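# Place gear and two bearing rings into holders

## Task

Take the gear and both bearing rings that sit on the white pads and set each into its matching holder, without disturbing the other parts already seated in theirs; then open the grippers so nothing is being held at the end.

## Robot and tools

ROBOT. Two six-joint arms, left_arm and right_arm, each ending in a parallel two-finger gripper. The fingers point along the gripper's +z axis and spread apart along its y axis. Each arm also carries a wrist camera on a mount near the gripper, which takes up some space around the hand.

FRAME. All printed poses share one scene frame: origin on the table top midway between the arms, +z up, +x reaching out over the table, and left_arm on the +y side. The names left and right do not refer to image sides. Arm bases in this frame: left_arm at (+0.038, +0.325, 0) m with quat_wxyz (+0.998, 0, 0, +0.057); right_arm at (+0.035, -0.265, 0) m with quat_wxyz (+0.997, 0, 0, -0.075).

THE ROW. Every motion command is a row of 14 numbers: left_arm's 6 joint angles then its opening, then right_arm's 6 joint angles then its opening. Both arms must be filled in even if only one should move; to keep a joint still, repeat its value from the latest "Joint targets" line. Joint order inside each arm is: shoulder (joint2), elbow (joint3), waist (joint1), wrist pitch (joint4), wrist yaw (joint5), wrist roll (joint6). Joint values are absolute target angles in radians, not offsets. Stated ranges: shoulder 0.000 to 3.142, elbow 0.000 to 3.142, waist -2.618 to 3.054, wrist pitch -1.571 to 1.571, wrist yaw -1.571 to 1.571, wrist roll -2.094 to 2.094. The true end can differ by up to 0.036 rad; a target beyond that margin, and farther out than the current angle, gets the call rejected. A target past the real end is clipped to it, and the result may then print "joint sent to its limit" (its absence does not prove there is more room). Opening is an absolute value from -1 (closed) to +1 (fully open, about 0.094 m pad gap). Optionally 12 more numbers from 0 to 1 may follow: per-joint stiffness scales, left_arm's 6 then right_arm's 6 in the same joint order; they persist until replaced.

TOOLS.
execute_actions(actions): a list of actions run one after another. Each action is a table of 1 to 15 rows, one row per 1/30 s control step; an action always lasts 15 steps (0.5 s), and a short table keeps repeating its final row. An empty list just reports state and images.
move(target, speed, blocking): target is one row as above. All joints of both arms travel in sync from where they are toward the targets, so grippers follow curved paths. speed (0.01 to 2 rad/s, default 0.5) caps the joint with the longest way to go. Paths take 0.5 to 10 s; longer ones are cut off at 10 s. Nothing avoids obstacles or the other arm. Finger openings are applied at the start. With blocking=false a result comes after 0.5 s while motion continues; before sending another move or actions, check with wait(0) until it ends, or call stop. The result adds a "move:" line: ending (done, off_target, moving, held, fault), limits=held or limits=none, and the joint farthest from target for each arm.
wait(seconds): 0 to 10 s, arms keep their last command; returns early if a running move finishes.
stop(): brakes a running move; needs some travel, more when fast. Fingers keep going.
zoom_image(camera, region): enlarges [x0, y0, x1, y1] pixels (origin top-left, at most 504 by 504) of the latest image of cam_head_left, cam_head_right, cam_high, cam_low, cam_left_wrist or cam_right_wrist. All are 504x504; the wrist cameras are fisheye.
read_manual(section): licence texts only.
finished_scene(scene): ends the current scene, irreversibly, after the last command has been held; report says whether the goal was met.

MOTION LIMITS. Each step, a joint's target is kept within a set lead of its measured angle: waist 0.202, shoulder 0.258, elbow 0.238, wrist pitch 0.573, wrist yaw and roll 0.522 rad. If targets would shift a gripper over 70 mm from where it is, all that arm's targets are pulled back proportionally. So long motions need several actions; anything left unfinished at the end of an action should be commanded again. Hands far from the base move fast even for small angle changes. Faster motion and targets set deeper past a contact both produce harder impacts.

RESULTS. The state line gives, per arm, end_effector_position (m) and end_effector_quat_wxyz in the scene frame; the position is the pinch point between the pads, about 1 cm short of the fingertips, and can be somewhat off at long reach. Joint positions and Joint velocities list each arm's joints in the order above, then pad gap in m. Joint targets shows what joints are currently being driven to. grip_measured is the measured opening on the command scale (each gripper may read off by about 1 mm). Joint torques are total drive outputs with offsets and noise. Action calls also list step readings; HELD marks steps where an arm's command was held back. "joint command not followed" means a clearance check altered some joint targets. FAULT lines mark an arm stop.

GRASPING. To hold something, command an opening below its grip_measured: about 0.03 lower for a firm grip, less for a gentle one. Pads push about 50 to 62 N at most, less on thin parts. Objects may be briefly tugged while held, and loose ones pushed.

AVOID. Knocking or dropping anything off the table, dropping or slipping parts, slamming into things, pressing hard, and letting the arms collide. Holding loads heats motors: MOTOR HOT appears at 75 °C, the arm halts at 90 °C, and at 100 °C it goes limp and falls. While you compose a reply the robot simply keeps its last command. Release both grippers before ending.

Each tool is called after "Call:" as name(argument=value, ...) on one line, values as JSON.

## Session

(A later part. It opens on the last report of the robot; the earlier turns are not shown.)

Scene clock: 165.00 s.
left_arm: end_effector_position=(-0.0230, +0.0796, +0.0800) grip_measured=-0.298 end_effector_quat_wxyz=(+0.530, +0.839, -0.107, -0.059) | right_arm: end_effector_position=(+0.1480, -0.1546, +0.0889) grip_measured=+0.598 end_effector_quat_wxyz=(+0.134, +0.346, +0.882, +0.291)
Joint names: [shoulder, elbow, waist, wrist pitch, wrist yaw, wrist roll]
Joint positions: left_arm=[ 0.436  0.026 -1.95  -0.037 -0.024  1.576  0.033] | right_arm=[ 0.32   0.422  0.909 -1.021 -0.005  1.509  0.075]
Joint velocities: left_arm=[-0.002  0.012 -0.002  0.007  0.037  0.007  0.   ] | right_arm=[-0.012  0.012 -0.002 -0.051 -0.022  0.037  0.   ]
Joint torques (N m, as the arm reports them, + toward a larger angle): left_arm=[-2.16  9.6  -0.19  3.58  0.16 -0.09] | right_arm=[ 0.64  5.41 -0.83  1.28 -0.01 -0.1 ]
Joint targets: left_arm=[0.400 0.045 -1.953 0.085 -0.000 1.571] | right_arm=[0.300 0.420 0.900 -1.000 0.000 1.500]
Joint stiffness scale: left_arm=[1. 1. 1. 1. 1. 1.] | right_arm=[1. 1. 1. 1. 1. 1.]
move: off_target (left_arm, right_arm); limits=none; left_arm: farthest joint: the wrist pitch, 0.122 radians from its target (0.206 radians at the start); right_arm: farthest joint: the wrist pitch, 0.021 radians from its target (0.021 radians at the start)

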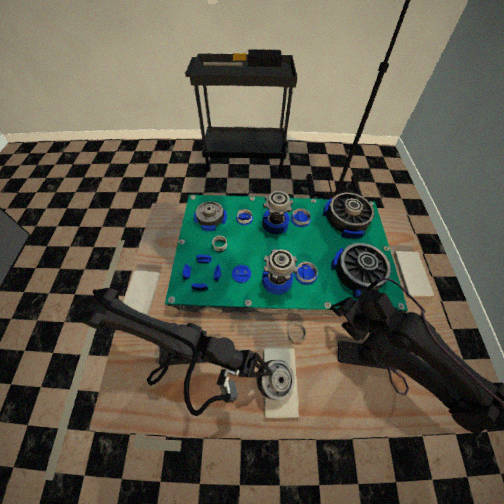

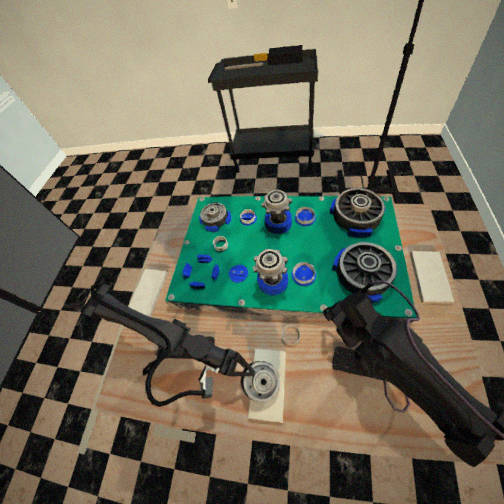

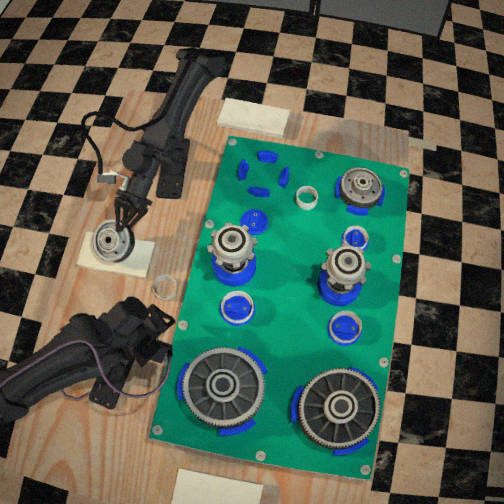

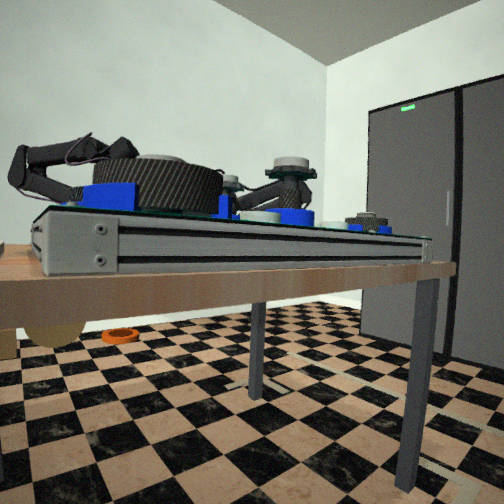

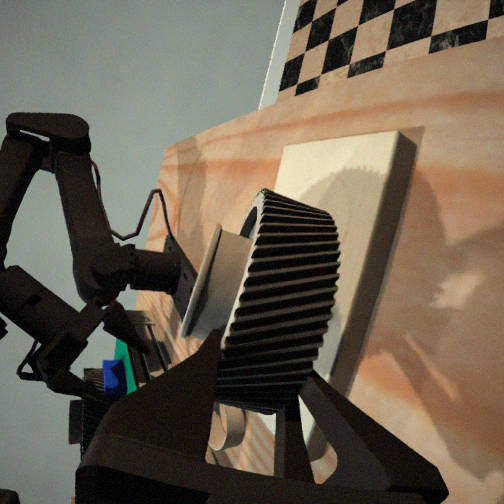

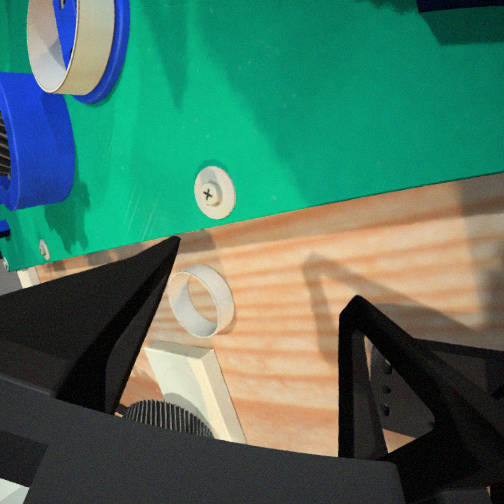

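Call:
move(target=[0.575,0.07,-1.953,0.225,0,1.571,-0.45,0.3,0.42,0.9,-1.0,0,1.5,0.6], speed=0.15)

Scene clock: 167.63 s.
left_arm: end_effector_position=(-0.0262, +0.0700, +0.0793) grip_measured=-0.298 end_effector_quat_wxyz=(+0.532, +0.838, -0.108, -0.060) | right_arm: end_effector_position=(+0.1480, -0.1546, +0.0889) grip_measured=+0.598 end_effector_quat_wxyz=(+0.134, +0.346, +0.882, +0.291)
Joint names: [shoulder, elbow, waist, wrist pitch, wrist yaw, wrist roll]
Joint positions: left_arm=[ 0.574  0.025 -1.95   0.108 -0.021  1.577  0.033] | right_arm=[ 0.32   0.422  0.909 -1.021 -0.005  1.509  0.075]
Joint velocities: left_arm=[-0.012 -0.002 -0.007 -0.037 -0.125 -0.051 -0.   ] | right_arm=[ 0.002 -0.007 -0.012 -0.022  0.051  0.037  0.   ]
Joint torques (N m, as the arm reports them, + toward a larger angle): left_arm=[ 0.21 11.69 -0.19  3.5   0.13 -0.1 ] | right_arm=[ 0.65  5.38 -0.76  1.28  0.   -0.12]
Joint targets: left_arm=[0.575 0.070 -1.953 0.225 -0.000 1.571] | right_arm=[0.300 0.420 0.900 -1.000 0.000 1.500]
Joint stiffness scale: left_arm=[1. 1. 1. 1. 1. 1.] | right_arm=[1. 1. 1. 1. 1. 1.]
move: off_target (left_arm, right_arm); limits=none; left_arm: farthest joint: the wrist pitch, 0.117 radians from its target (0.262 radians at the start); right_arm: farthest joint: the wrist pitch, 0.021 radians from its target (0.021 radians at the start)

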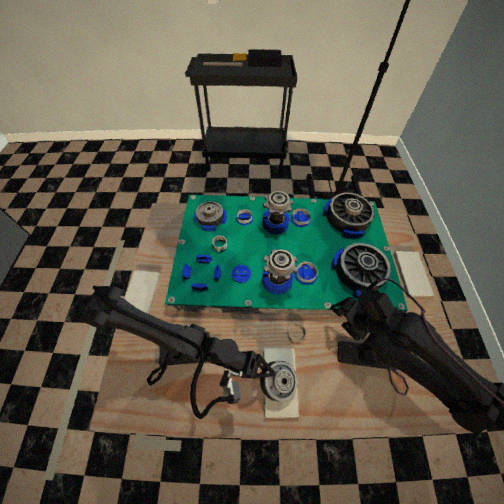

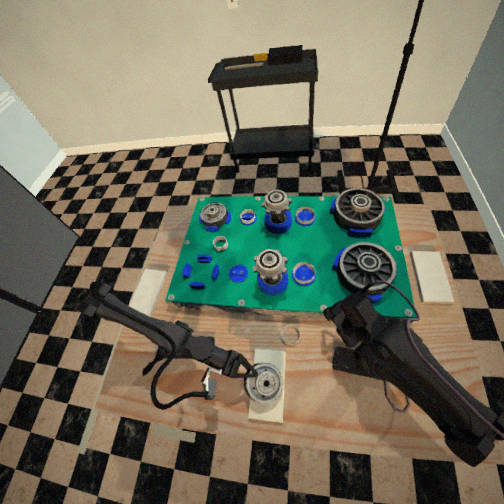

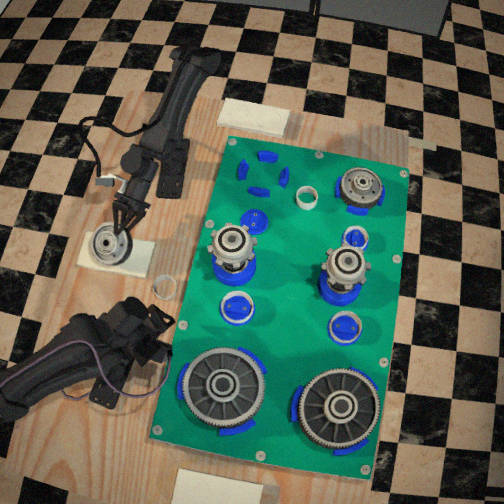

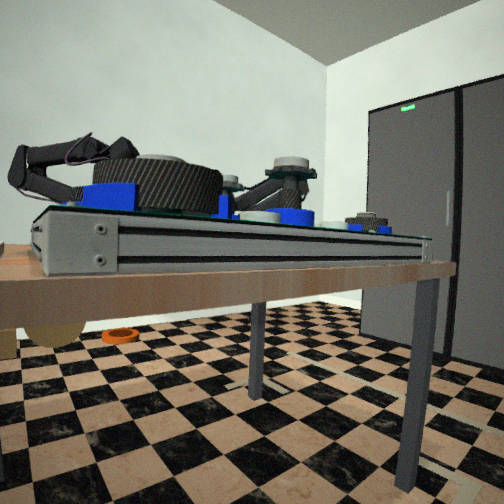

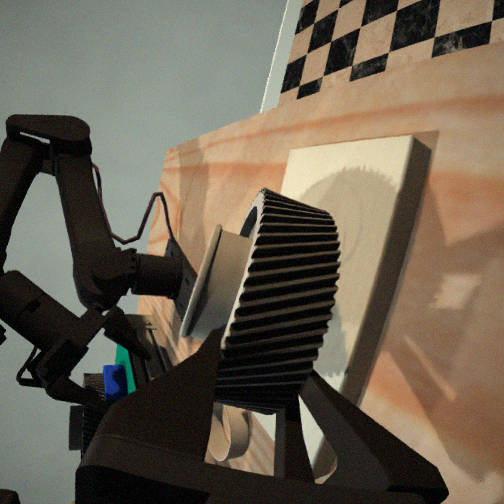

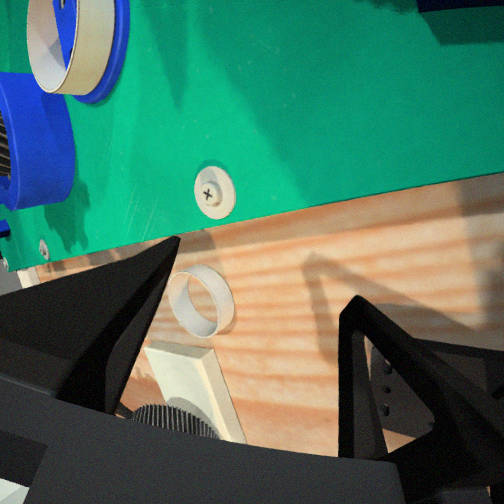

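Call:
execute_actions(actions=[[[0.575,0.05,-1.953,0.21,0,1.571,-0.34,0.3,0.42,0.9,-1.0,0,1.5,0.6],[0.575,0.05,-1.953,0.20,0,1.571,-0.32,0.3,0.42,0.9,-1.0,0,1.5,0.6],[0.575,0.05,-1.953,0.19,0,1.571,-0.31,0.3,0.42,0.9,-1.0,0,1.5,0.6],[0.575,0.05,-1.953,0.18,0,1.571,-0.30,0.3,0.42,0.9,-1.0,0,1.5,0.6],[0.575,0.05,-1.953,0.175,0,1.571,-0.29,0.3,0.42,0.9,-1.0,0,1.5,0.6],[0.575,0.05,-1.953,0.17,0,1.571,-0.28,0.3,0.42,0.9,-1.0,0,1.5,0.6],[0.575,0.05,-1.953,0.165,0,1.571,-0.27,0.3,0.42,0.9,-1.0,0,1.5,0.6],[0.575,0.05,-1.953,0.16,0,1.571,-0.26,0.3,0.42,0.9,-1.0,0,1.5,0.6],[0.575,0.05,-1.953,0.16,0,1.571,-0.25,0.3,0.42,0.9,-1.0,0,1.5,0.6],[0.575,0.05,-1.953,0.16,0,1.571,-0.24,0.3,0.42,0.9,-1.0,0,1.5,0.6],[0.575,0.05,-1.953,0.16,0,1.571,-0.23,0.3,0.42,0.9,-1.0,0,1.5,0.6],[0.575,0.05,-1.953,0.16,0,1.571,-0.22,0.3,0.42,0.9,-1.0,0,1.5,0.6],[0.575,0.05,-1.953,0.16,0,1.571,-0.21,0.3,0.42,0.9,-1.0,0,1.5,0.6],[0.575,0.05,-1.953,0.16,0,1.571,-0.20,0.3,0.42,0.9,-1.0,0,1.5,0.6],[0.575,0.05,-1.953,0.16,0,1.571,-0.19,0.3,0.42,0.9,-1.0,0,1.5,0.6]],[[0.575,0.05,-1.953,0.16,0,1.571,-0.17,0.3,0.42,0.9,-1.0,0,1.5,0.6],[0.575,0.05,-1.953,0.16,0,1.571,-0.15,0.3,0.42,0.9,-1.0,0,1.5,0.6],[0.575,0.05,-1.953,0.16,0,1.571,-0.13,0.3,0.42,0.9,-1.0,0,1.5,0.6],[0.575,0.05,-1.953,0.16,0,1.571,-0.11,0.3,0.42,0.9,-1.0,0,1.5,0.6],[0.575,0.05,-1.953,0.16,0,1.571,-0.09,0.3,0.42,0.9,-1.0,0,1.5,0.6],[0.575,0.05,-1.953,0.16,0,1.571,-0.07,0.3,0.42,0.9,-1.0,0,1.5,0.6],[0.575,0.05,-1.953,0.16,0,1.571,-0.05,0.3,0.42,0.9,-1.0,0,1.5,0.6],[0.575,0.05,-1.953,0.16,0,1.571,-0.03,0.3,0.42,0.9,-1.0,0,1.5,0.6],[0.575,0.05,-1.953,0.16,0,1.571,-0.01,0.3,0.42,0.9,-1.0,0,1.5,0.6],[0.575,0.05,-1.953,0.16,0,1.571,0.01,0.3,0.42,0.9,-1.0,0,1.5,0.6],[0.575,0.05,-1.953,0.16,0,1.571,0.03,0.3,0.42,0.9,-1.0,0,1.5,0.6],[0.575,0.05,-1.953,0.16,0,1.571,0.05,0.3,0.42,0.9,-1.0,0,1.5,0.6],[0.575,0.05,-1.953,0.16,0,1.571,0.07,0.3,0.42,0.9,-1.0,0,1.5,0.6],[0.575,0.05,-1.953,0.16,0,1.571,0.09,0.3,0.42,0.9,-1.0,0,1.5,0.6],[0.575,0.05,-1.953,0.16,0,1.571,0.10,0.3,0.42,0.9,-1.0,0,1.5,0.6]]])

Scene clock: 170.60 s.
left_arm: end_effector_position=(-0.0271, +0.0725, +0.0728) grip_measured=+0.093 end_effector_quat_wxyz=(+0.523, +0.843, -0.111, -0.062) | right_arm: end_effector_position=(+0.1480, -0.1546, +0.0889) grip_measured=+0.598 end_effector_quat_wxyz=(+0.134, +0.346, +0.882, +0.291)
Joint names: [shoulder, elbow, waist, wrist pitch, wrist yaw, wrist roll]
Joint positions: left_arm=[ 0.584  0.017 -1.95   0.105 -0.013  1.577  0.051] | right_arm=[ 0.32   0.422  0.909 -1.021 -0.005  1.509  0.075]
Joint velocities: left_arm=[-0.002 -0.027 -0.012 -0.066 -0.007  0.007  0.013] | right_arm=[-0.012 -0.002 -0.012  0.022 -0.051  0.037 -0.001]
Joint torques (N m, as the arm reports them, + toward a larger angle): left_arm=[-0.39 10.59 -0.22  2.66  0.08 -0.11] | right_arm=[ 0.62  5.41 -0.83  1.29  0.01 -0.13]
Joint targets: left_arm=[0.575 0.050 -1.953 0.160 0.000 1.571] | right_arm=[0.300 0.420 0.900 -1.000 -0.000 1.500]
Joint stiffness scale: left_arm=[1. 1. 1. 1. 1. 1.] | right_arm=[1. 1. 1. 1. 1. 1.]
Step readings (joint positions; steps 1 to 15: 1st action; 16 to 30: 2nd action):
0: left_arm=[0.574 0.025 -1.950 0.108 -0.021 1.577] | right_arm=[0.320 0.422 0.909 -1.021 -0.005 1.509]
1: left_arm=[0.574 0.025 -1.950 0.108 -0.021 1.577] | right_arm=[0.320 0.422 0.909 -1.021 -0.005 1.509]
2: left_arm=[0.574 0.025 -1.950 0.108 -0.021 1.577] | right_arm=[0.320 0.422 0.909 -1.021 -0.005 1.509]
4: left_arm=[0.574 0.025 -1.950 0.107 -0.021 1.577] | right_arm=[0.320 0.422 0.909 -1.021 -0.005 1.509]
8: left_arm=[0.574 0.025 -1.950 0.096 -0.019 1.577] | right_arm=[0.320 0.422 0.909 -1.021 -0.005 1.509]
15: left_arm=[0.582 0.025 -1.950 0.029 -0.016 1.577] | right_arm=[0.320 0.422 0.909 -1.021 -0.005 1.509]
16: left_arm=[0.583 0.024 -1.950 0.021 -0.015 1.577] | right_arm=[0.320 0.422 0.909 -1.021 -0.005 1.509]
17: left_arm=[0.584 0.022 -1.950 0.017 -0.016 1.577] | right_arm=[0.320 0.422 0.909 -1.021 -0.005 1.509]
19: left_arm=[0.584 0.017 -1.950 0.013 -0.015 1.577] | right_arm=[0.320 0.422 0.909 -1.021 -0.005 1.509]
23: left_arm=[0.584 0.017 -1.950 0.072 -0.013 1.577] | right_arm=[0.320 0.422 0.909 -1.021 -0.005 1.509]
30: Joint positions above

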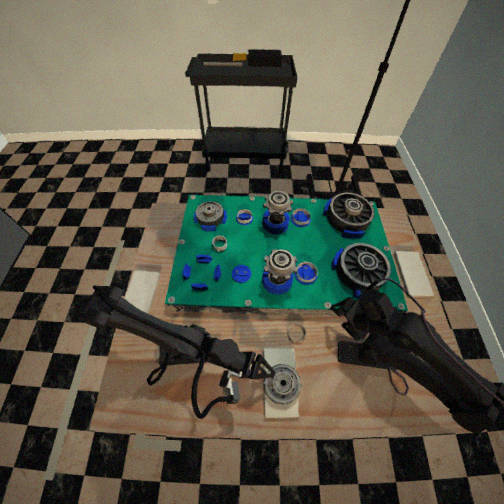

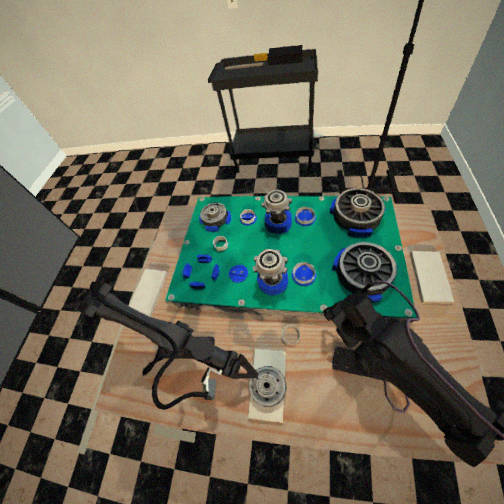

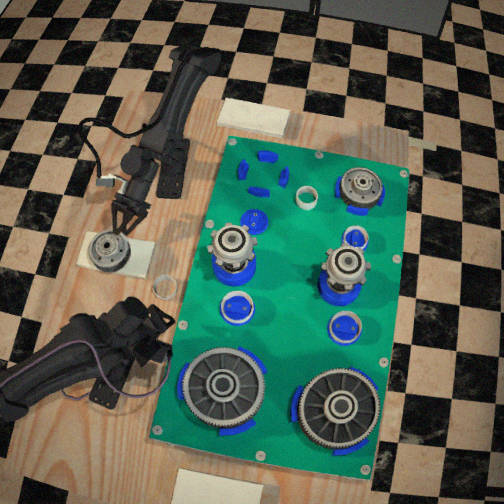

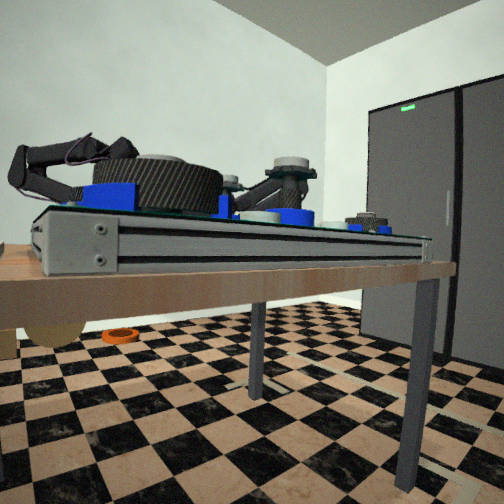

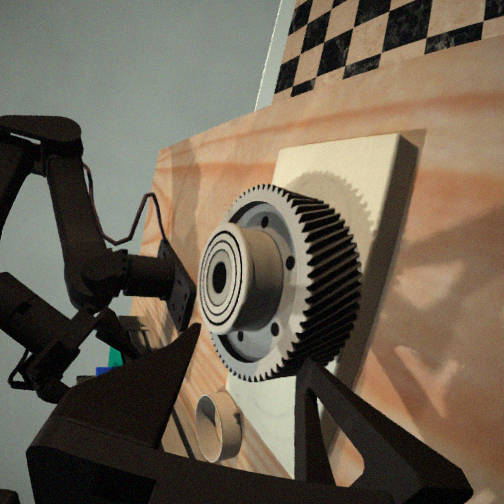

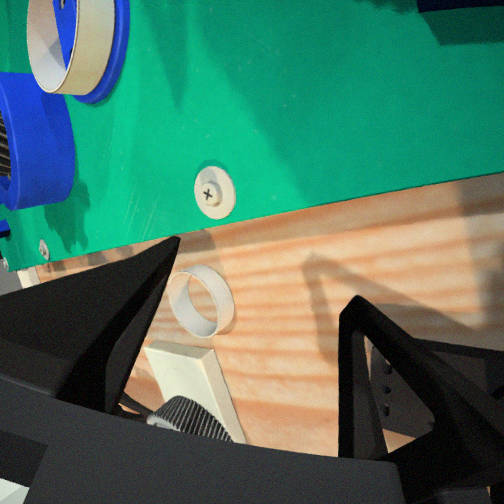

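Call:
move(target=[0.28,0.05,-1.953,-0.15,0,1.571,0.1,0.3,0.42,0.9,-1.0,0,1.5,0.6], speed=0.5)

Call:
move(target=[0.6,0.55,-1.953,-0.55,0,0.8,0.8,0.3,0.42,0.9,-1.0,0,1.5,0.6], speed=0.7)

Call:
move(target=[1.70,1.48,-1.953,-1.335,0,0,0.8,0.3,0.42,0.9,-1.0,0,1.5,0.6], speed=0.8)

Scene clock: 173.43 s.
left_arm: end_effector_position=(-0.0234, +0.0869, +0.0837) grip_measured=+0.099 end_effector_quat_wxyz=(+0.539, +0.833, -0.110, -0.065) | right_arm: end_effector_position=(+0.1480, -0.1546, +0.0889) grip_measured=+0.598 end_effector_quat_wxyz=(+0.134, +0.346, +0.882, +0.291)
Joint names: [shoulder, elbow, waist, wrist pitch, wrist yaw, wrist roll]
Joint positions: left_arm=[ 0.301  0.017 -1.95  -0.14  -0.011  1.577  0.052] | right_arm=[ 0.32   0.422  0.909 -1.021 -0.005  1.509  0.075]
Joint velocities: left_arm=[ 0.002 -0.002  0.027  0.037  0.051 -0.007 -0.001] | right_arm=[-0.017  0.007 -0.012  0.007 -0.037 -0.022 -0.   ]
Joint torques (N m, as the arm reports them, + toward a larger angle): left_arm=[-0.74 10.81 -0.17  1.96  0.05 -0.09] | right_arm=[ 0.62  5.39 -0.84  1.3  -0.01 -0.11]
Joint targets: left_arm=[0.280 0.050 -1.953 -0.150 0.000 1.571] | right_arm=[0.300 0.420 0.900 -1.000 0.000 1.500]
Joint stiffness scale: left_arm=[1. 1. 1. 1. 1. 1.] | right_arm=[1. 1. 1. 1. 1. 1.]
move: off_target (left_arm, right_arm); limits=none; left_arm: farthest joint: the elbow, 0.033 radians from its target (0.033 radians at the start); right_arm: farthest joint: the wrist pitch, 0.021 radians from its target (0.021 radians at the start)

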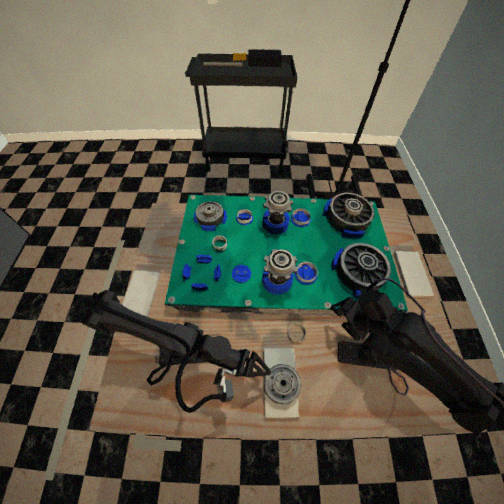

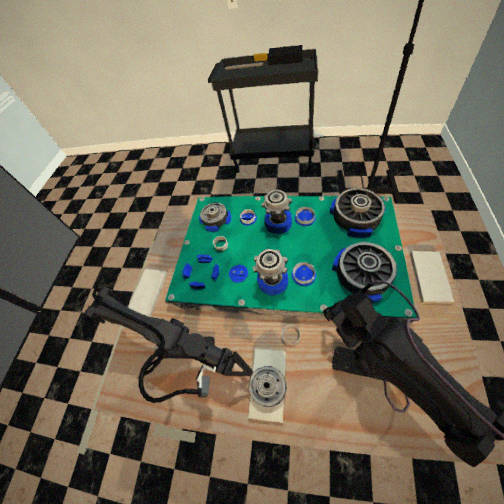

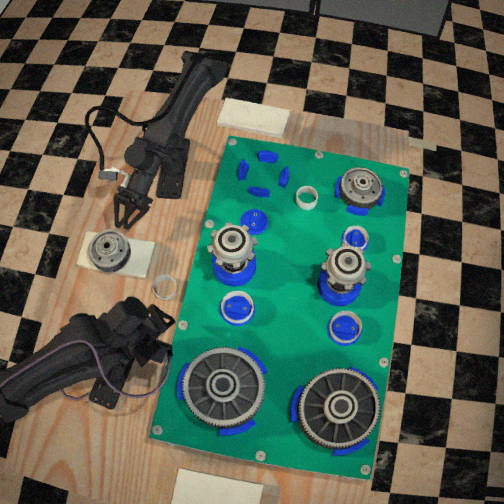

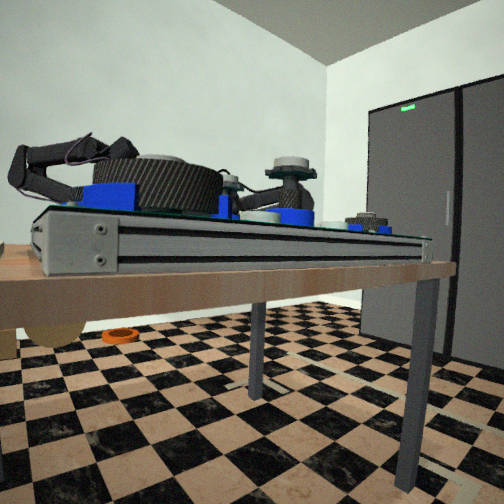

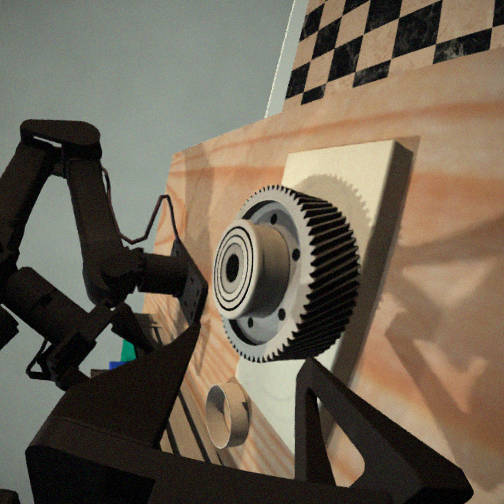

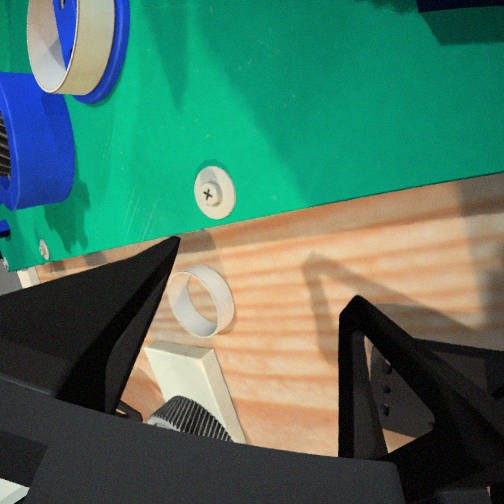

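Scene clock: 175.40 s.
left_arm: end_effector_position=(-0.0251, +0.0813, +0.1645) grip_measured=+0.798 end_effector_quat_wxyz=(+0.404, +0.860, +0.220, -0.222) | right_arm: end_effector_position=(+0.1480, -0.1546, +0.0889) grip_measured=+0.598 end_effector_quat_wxyz=(+0.134, +0.346, +0.882, +0.291)
Joint names: [shoulder, elbow, waist, wrist pitch, wrist yaw, wrist roll]
Joint positions: left_arm=[ 0.588  0.516 -1.95  -0.541 -0.011  0.811  0.084] | right_arm=[ 0.32   0.422  0.909 -1.021 -0.005  1.509  0.075]
Joint velocities: left_arm=[-0.002 -0.017 -0.002  0.051  0.022  0.022  0.   ] | right_arm=[-0.007 -0.002 -0.017 -0.022  0.007 -0.007  0.   ]
Joint torques (N m, as the arm reports them, + toward a larger angle): left_arm=[ 1.07 10.67 -0.21  1.85  0.06 -0.16] | right_arm=[ 0.59  5.41 -0.83  1.28  0.   -0.11]
Joint targets: left_arm=[0.600 0.550 -1.953 -0.550 0.000 0.800] | right_arm=[0.300 0.420 0.900 -1.000 -0.000 1.500]
Joint stiffness scale: left_arm=[1. 1. 1. 1. 1. 1.] | right_arm=[1. 1. 1. 1. 1. 1.]
move: off_target (left_arm, right_arm); limits=none; left_arm: farthest joint: the elbow, 0.034 radians from its target (0.533 radians at the start); right_arm: farthest joint: the wrist pitch, 0.021 radians from its target (0.021 radians at the start)

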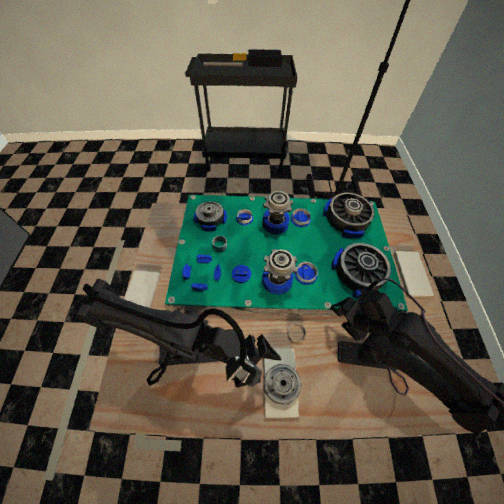

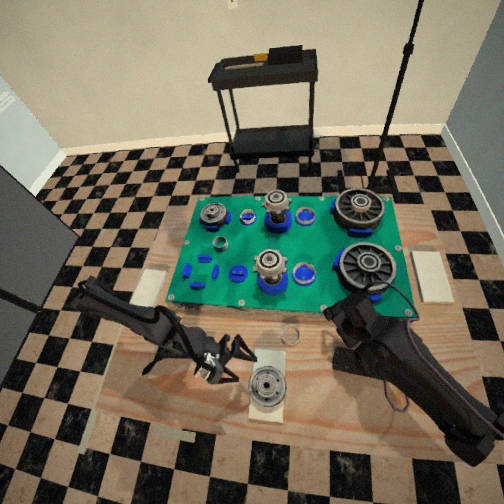

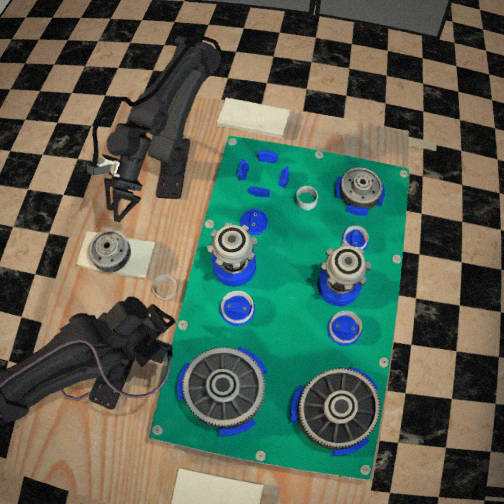

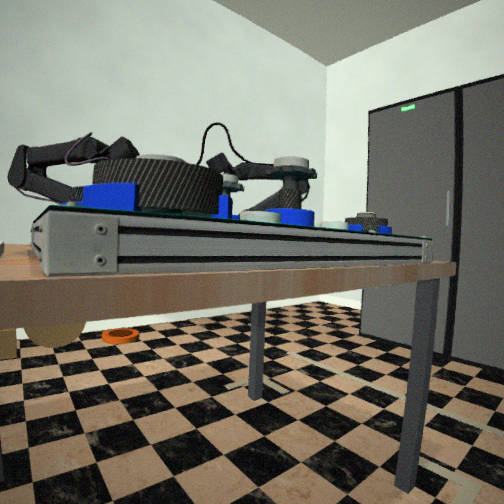

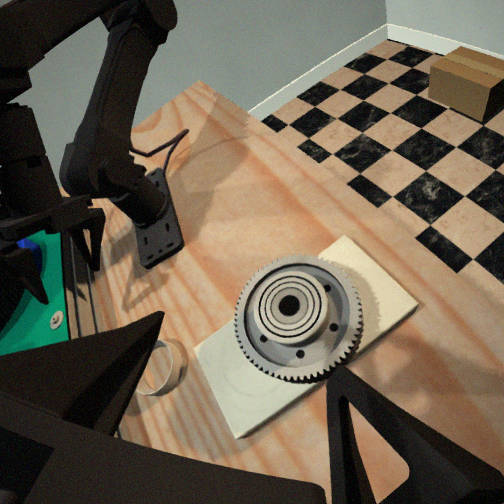

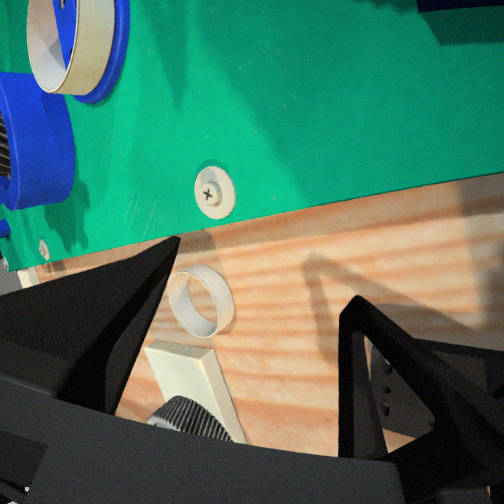

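Scene clock: 177.63 s.
left_arm: end_effector_position=(-0.0393, +0.0315, +0.1275) grip_measured=+0.799 end_effector_quat_wxyz=(-0.001, +0.797, +0.604, +0.006) | right_arm: end_effector_position=(+0.1480, -0.1546, +0.0889) grip_measured=+0.598 end_effector_quat_wxyz=(+0.134, +0.346, +0.882, +0.291)
Joint names: [shoulder, elbow, waist, wrist pitch, wrist yaw, wrist roll]
Joint positions: left_arm=[ 1.702  1.445 -1.95  -1.324 -0.007  0.008  0.085] | right_arm=[ 0.32   0.422  0.909 -1.021 -0.005  1.509  0.075]
Joint velocities: left_arm=[-0.002  0.002 -0.002 -0.007 -0.007 -0.022  0.   ] | right_arm=[ 0.017 -0.012 -0.007 -0.022  0.022 -0.007  0.001]
Joint torques (N m, as the arm reports them, + toward a larger angle): left_arm=[-6.63  9.68 -0.18  0.18  0.02 -0.13] | right_arm=[ 0.63  5.42 -0.8   1.29  0.02 -0.11]
Joint targets: left_arm=[1.700 1.480 -1.953 -1.335 -0.000 0.000] | right_arm=[0.300 0.420 0.900 -1.000 0.000 1.500]
Joint stiffness scale: left_arm=[1. 1. 1. 1. 1. 1.] | right_arm=[1. 1. 1. 1. 1. 1.]
move: off_target (left_arm, right_arm); limits=none; left_arm: farthest joint: the elbow, 0.035 radians from its target (0.964 radians at the start); right_arm: farthest joint: the wrist pitch, 0.021 radians from its target (0.021 radians at the start)

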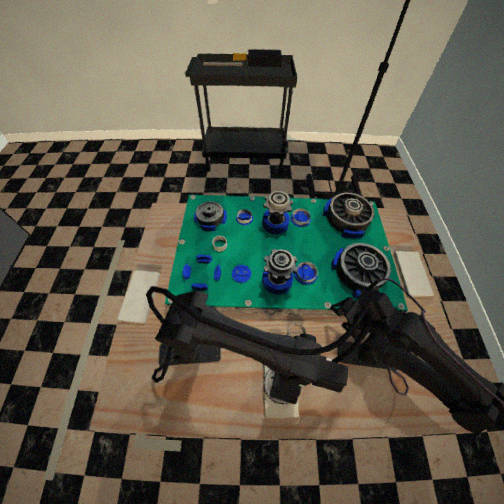

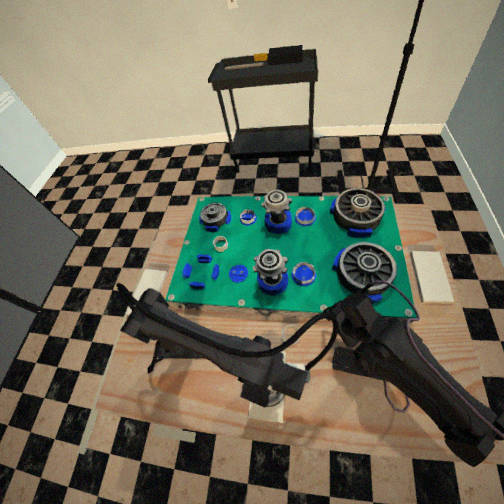

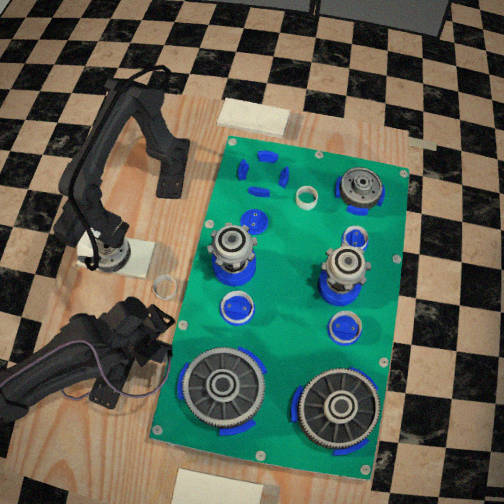

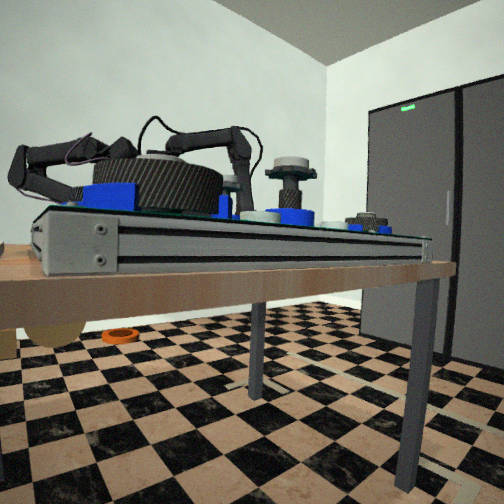

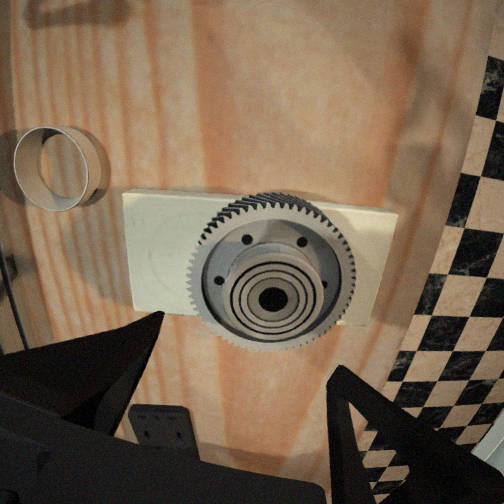

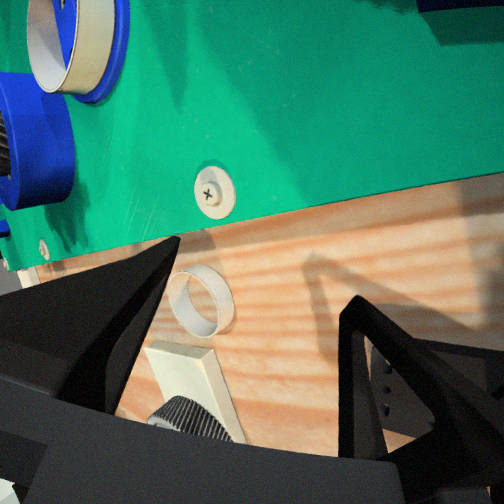

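Call:
move(target=[1.705,1.30,-1.98,-1.157,0,0,0.8,0.3,0.42,0.9,-1.0,0,1.5,0.6], speed=0.3)

Scene clock: 179.53 s.
left_arm: end_effector_position=(-0.0460, +0.0316, +0.0943) grip_measured=+0.799 end_effector_quat_wxyz=(+0.005, +0.803, +0.596, -0.001) | right_arm: end_effector_position=(+0.1480, -0.1546, +0.0889) grip_measured=+0.598 end_effector_quat_wxyz=(+0.134, +0.346, +0.882, +0.291)
Joint names: [shoulder, elbow, waist, wrist pitch, wrist yaw, wrist roll]
Joint positions: left_arm=[ 1.702  1.313 -1.971 -1.174 -0.006  0.007  0.085] | right_arm=[ 0.32   0.422  0.909 -1.021 -0.005  1.509  0.075]
Joint velocities: left_arm=[ 0.027  0.007 -0.022 -0.022 -0.037 -0.007 -0.   ] | right_arm=[-0.007 -0.007 -0.022  0.022  0.007  0.037  0.001]
Joint torques (N m, as the arm reports them, + toward a larger angle): left_arm=[-6.13  5.33 -0.61  0.55  0.01 -0.11] | right_arm=[ 0.59  5.42 -0.82  1.3   0.   -0.12]
Joint targets: left_arm=[1.705 1.300 -1.980 -1.157 -0.000 -0.000] | right_arm=[0.300 0.420 0.900 -1.000 -0.000 1.500]
Joint stiffness scale: left_arm=[1. 1. 1. 1. 1. 1.] | right_arm=[1. 1. 1. 1. 1. 1.]
move: off_target (right_arm); limits=none; left_arm: farthest joint: the wrist pitch, 0.017 radians from its target (0.167 radians at the start); right_arm: farthest joint: the wrist pitch, 0.021 radians from its target (0.021 radians at the start)

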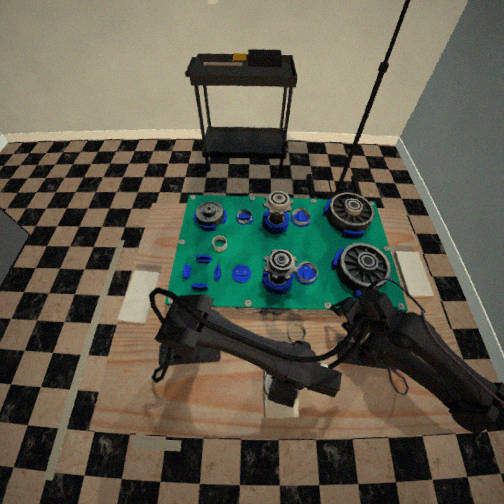

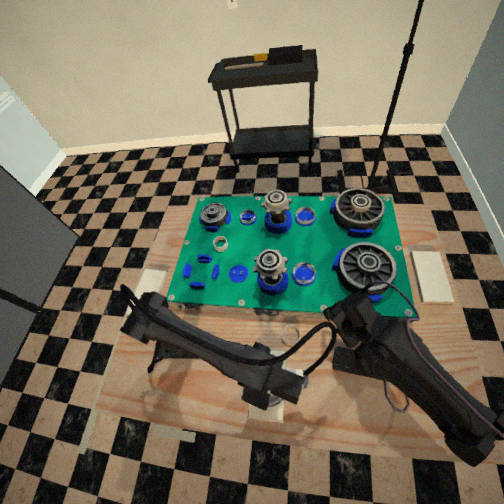

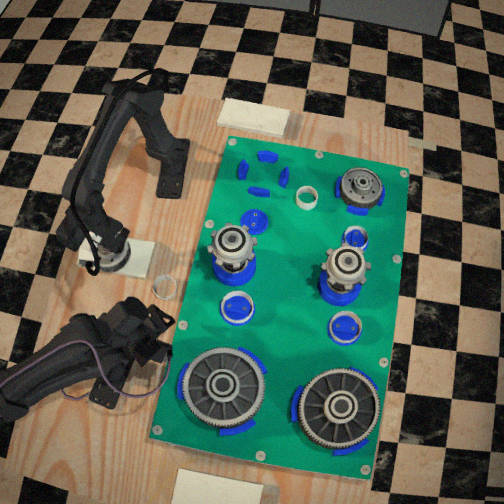

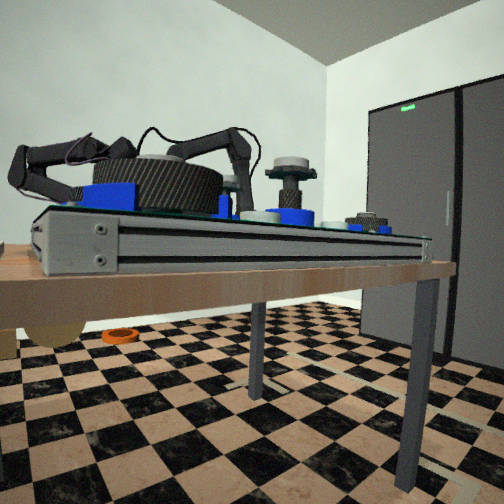

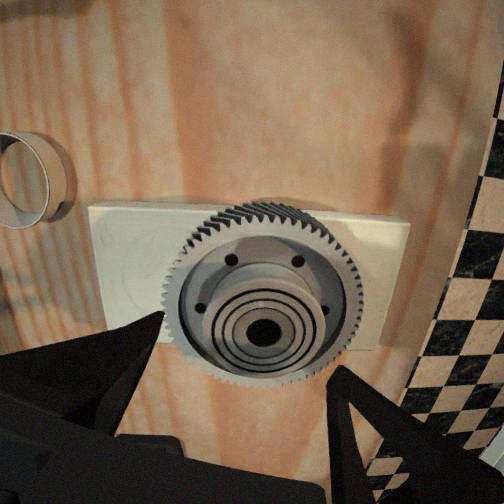

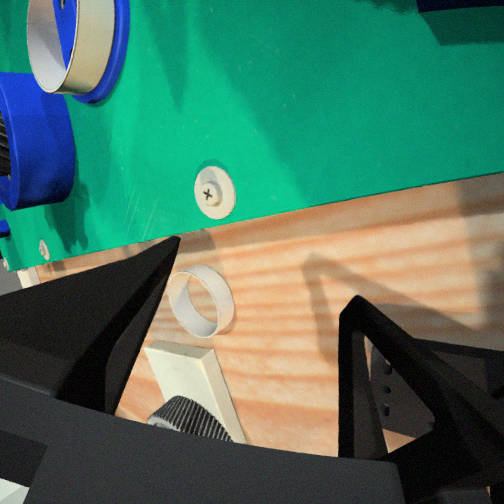

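Call:
move(target=[1.745,1.232,-1.996,-1.057,0,0,0.6,0.3,0.42,0.9,-1.0,0,1.5,0.6], speed=0.15)

Scene clock: 181.70 s.
left_arm: end_effector_position=(-0.0516, +0.0297, +0.0669) grip_measured=+0.602 end_effector_quat_wxyz=(+0.003, +0.807, +0.590, +0.001) | right_arm: end_effector_position=(+0.1480, -0.1546, +0.0889) grip_measured=+0.598 end_effector_quat_wxyz=(+0.134, +0.346, +0.882, +0.291)
Joint names: [shoulder, elbow, waist, wrist pitch, wrist yaw, wrist roll]
Joint positions: left_arm=[ 1.74   1.246 -1.987 -1.074 -0.006  0.007  0.075] | right_arm=[ 0.32   0.422  0.909 -1.021 -0.005  1.509  0.075]
Joint velocities: left_arm=[ 0.002 -0.022 -0.012 -0.022 -0.022  0.007 -0.   ] | right_arm=[ 0.002 -0.002 -0.007  0.051 -0.022 -0.11  -0.   ]
Joint torques (N m, as the arm reports them, + toward a larger angle): left_arm=[-6.24  5.13 -0.76  0.56  0.02 -0.11] | right_arm=[ 0.66  5.37 -0.82  1.28  0.02 -0.11]
Joint targets: left_arm=[1.745 1.232 -1.996 -1.057 0.000 0.000] | right_arm=[0.300 0.420 0.900 -1.000 -0.000 1.500]
Joint stiffness scale: left_arm=[1. 1. 1. 1. 1. 1.] | right_arm=[1. 1. 1. 1. 1. 1.]
move: off_target (right_arm); limits=none; left_arm: farthest joint: the wrist pitch, 0.017 radians from its target (0.116 radians at the start); right_arm: farthest joint: the wrist pitch, 0.021 radians from its target (0.021 radians at the start)

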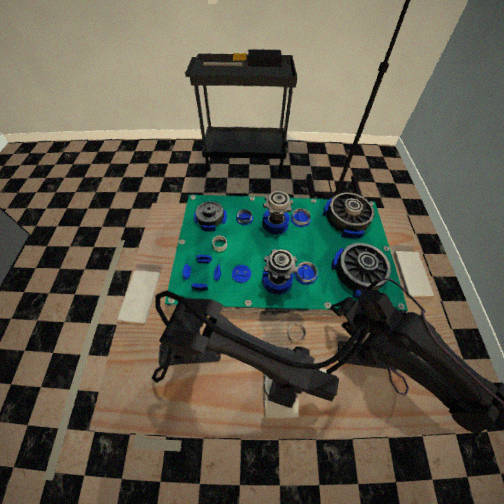

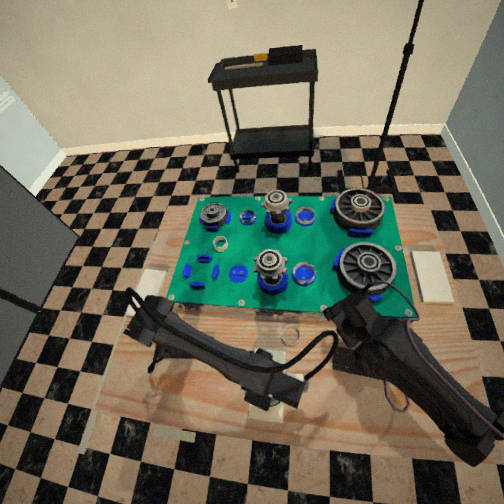

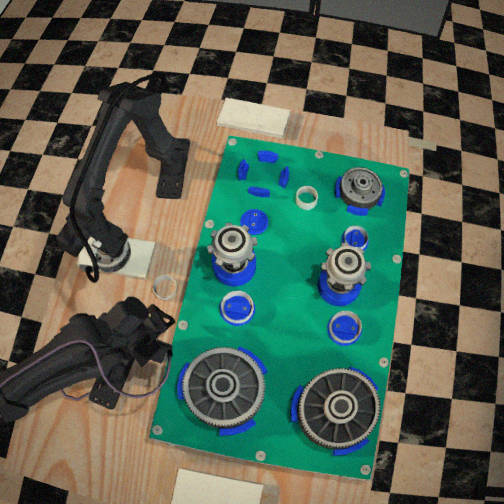

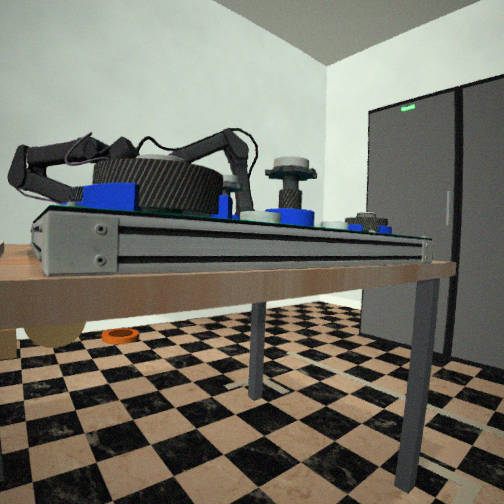

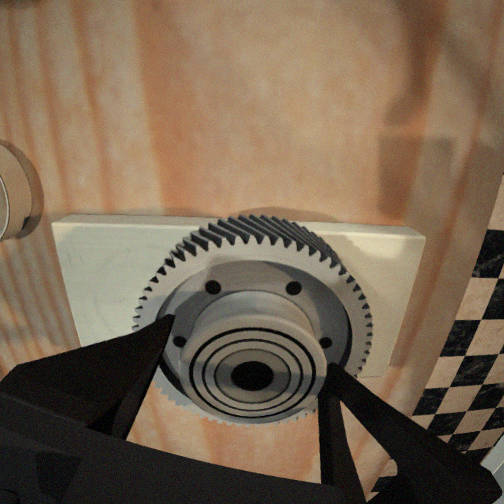

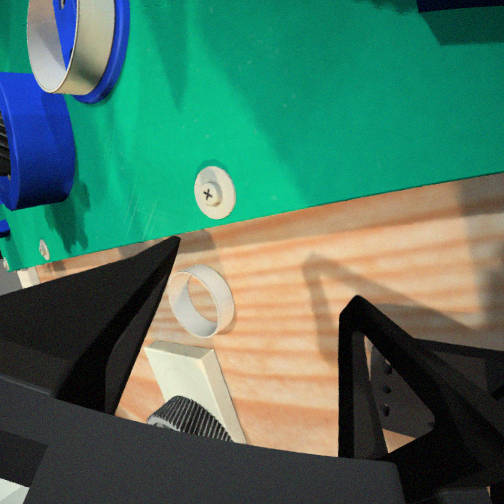

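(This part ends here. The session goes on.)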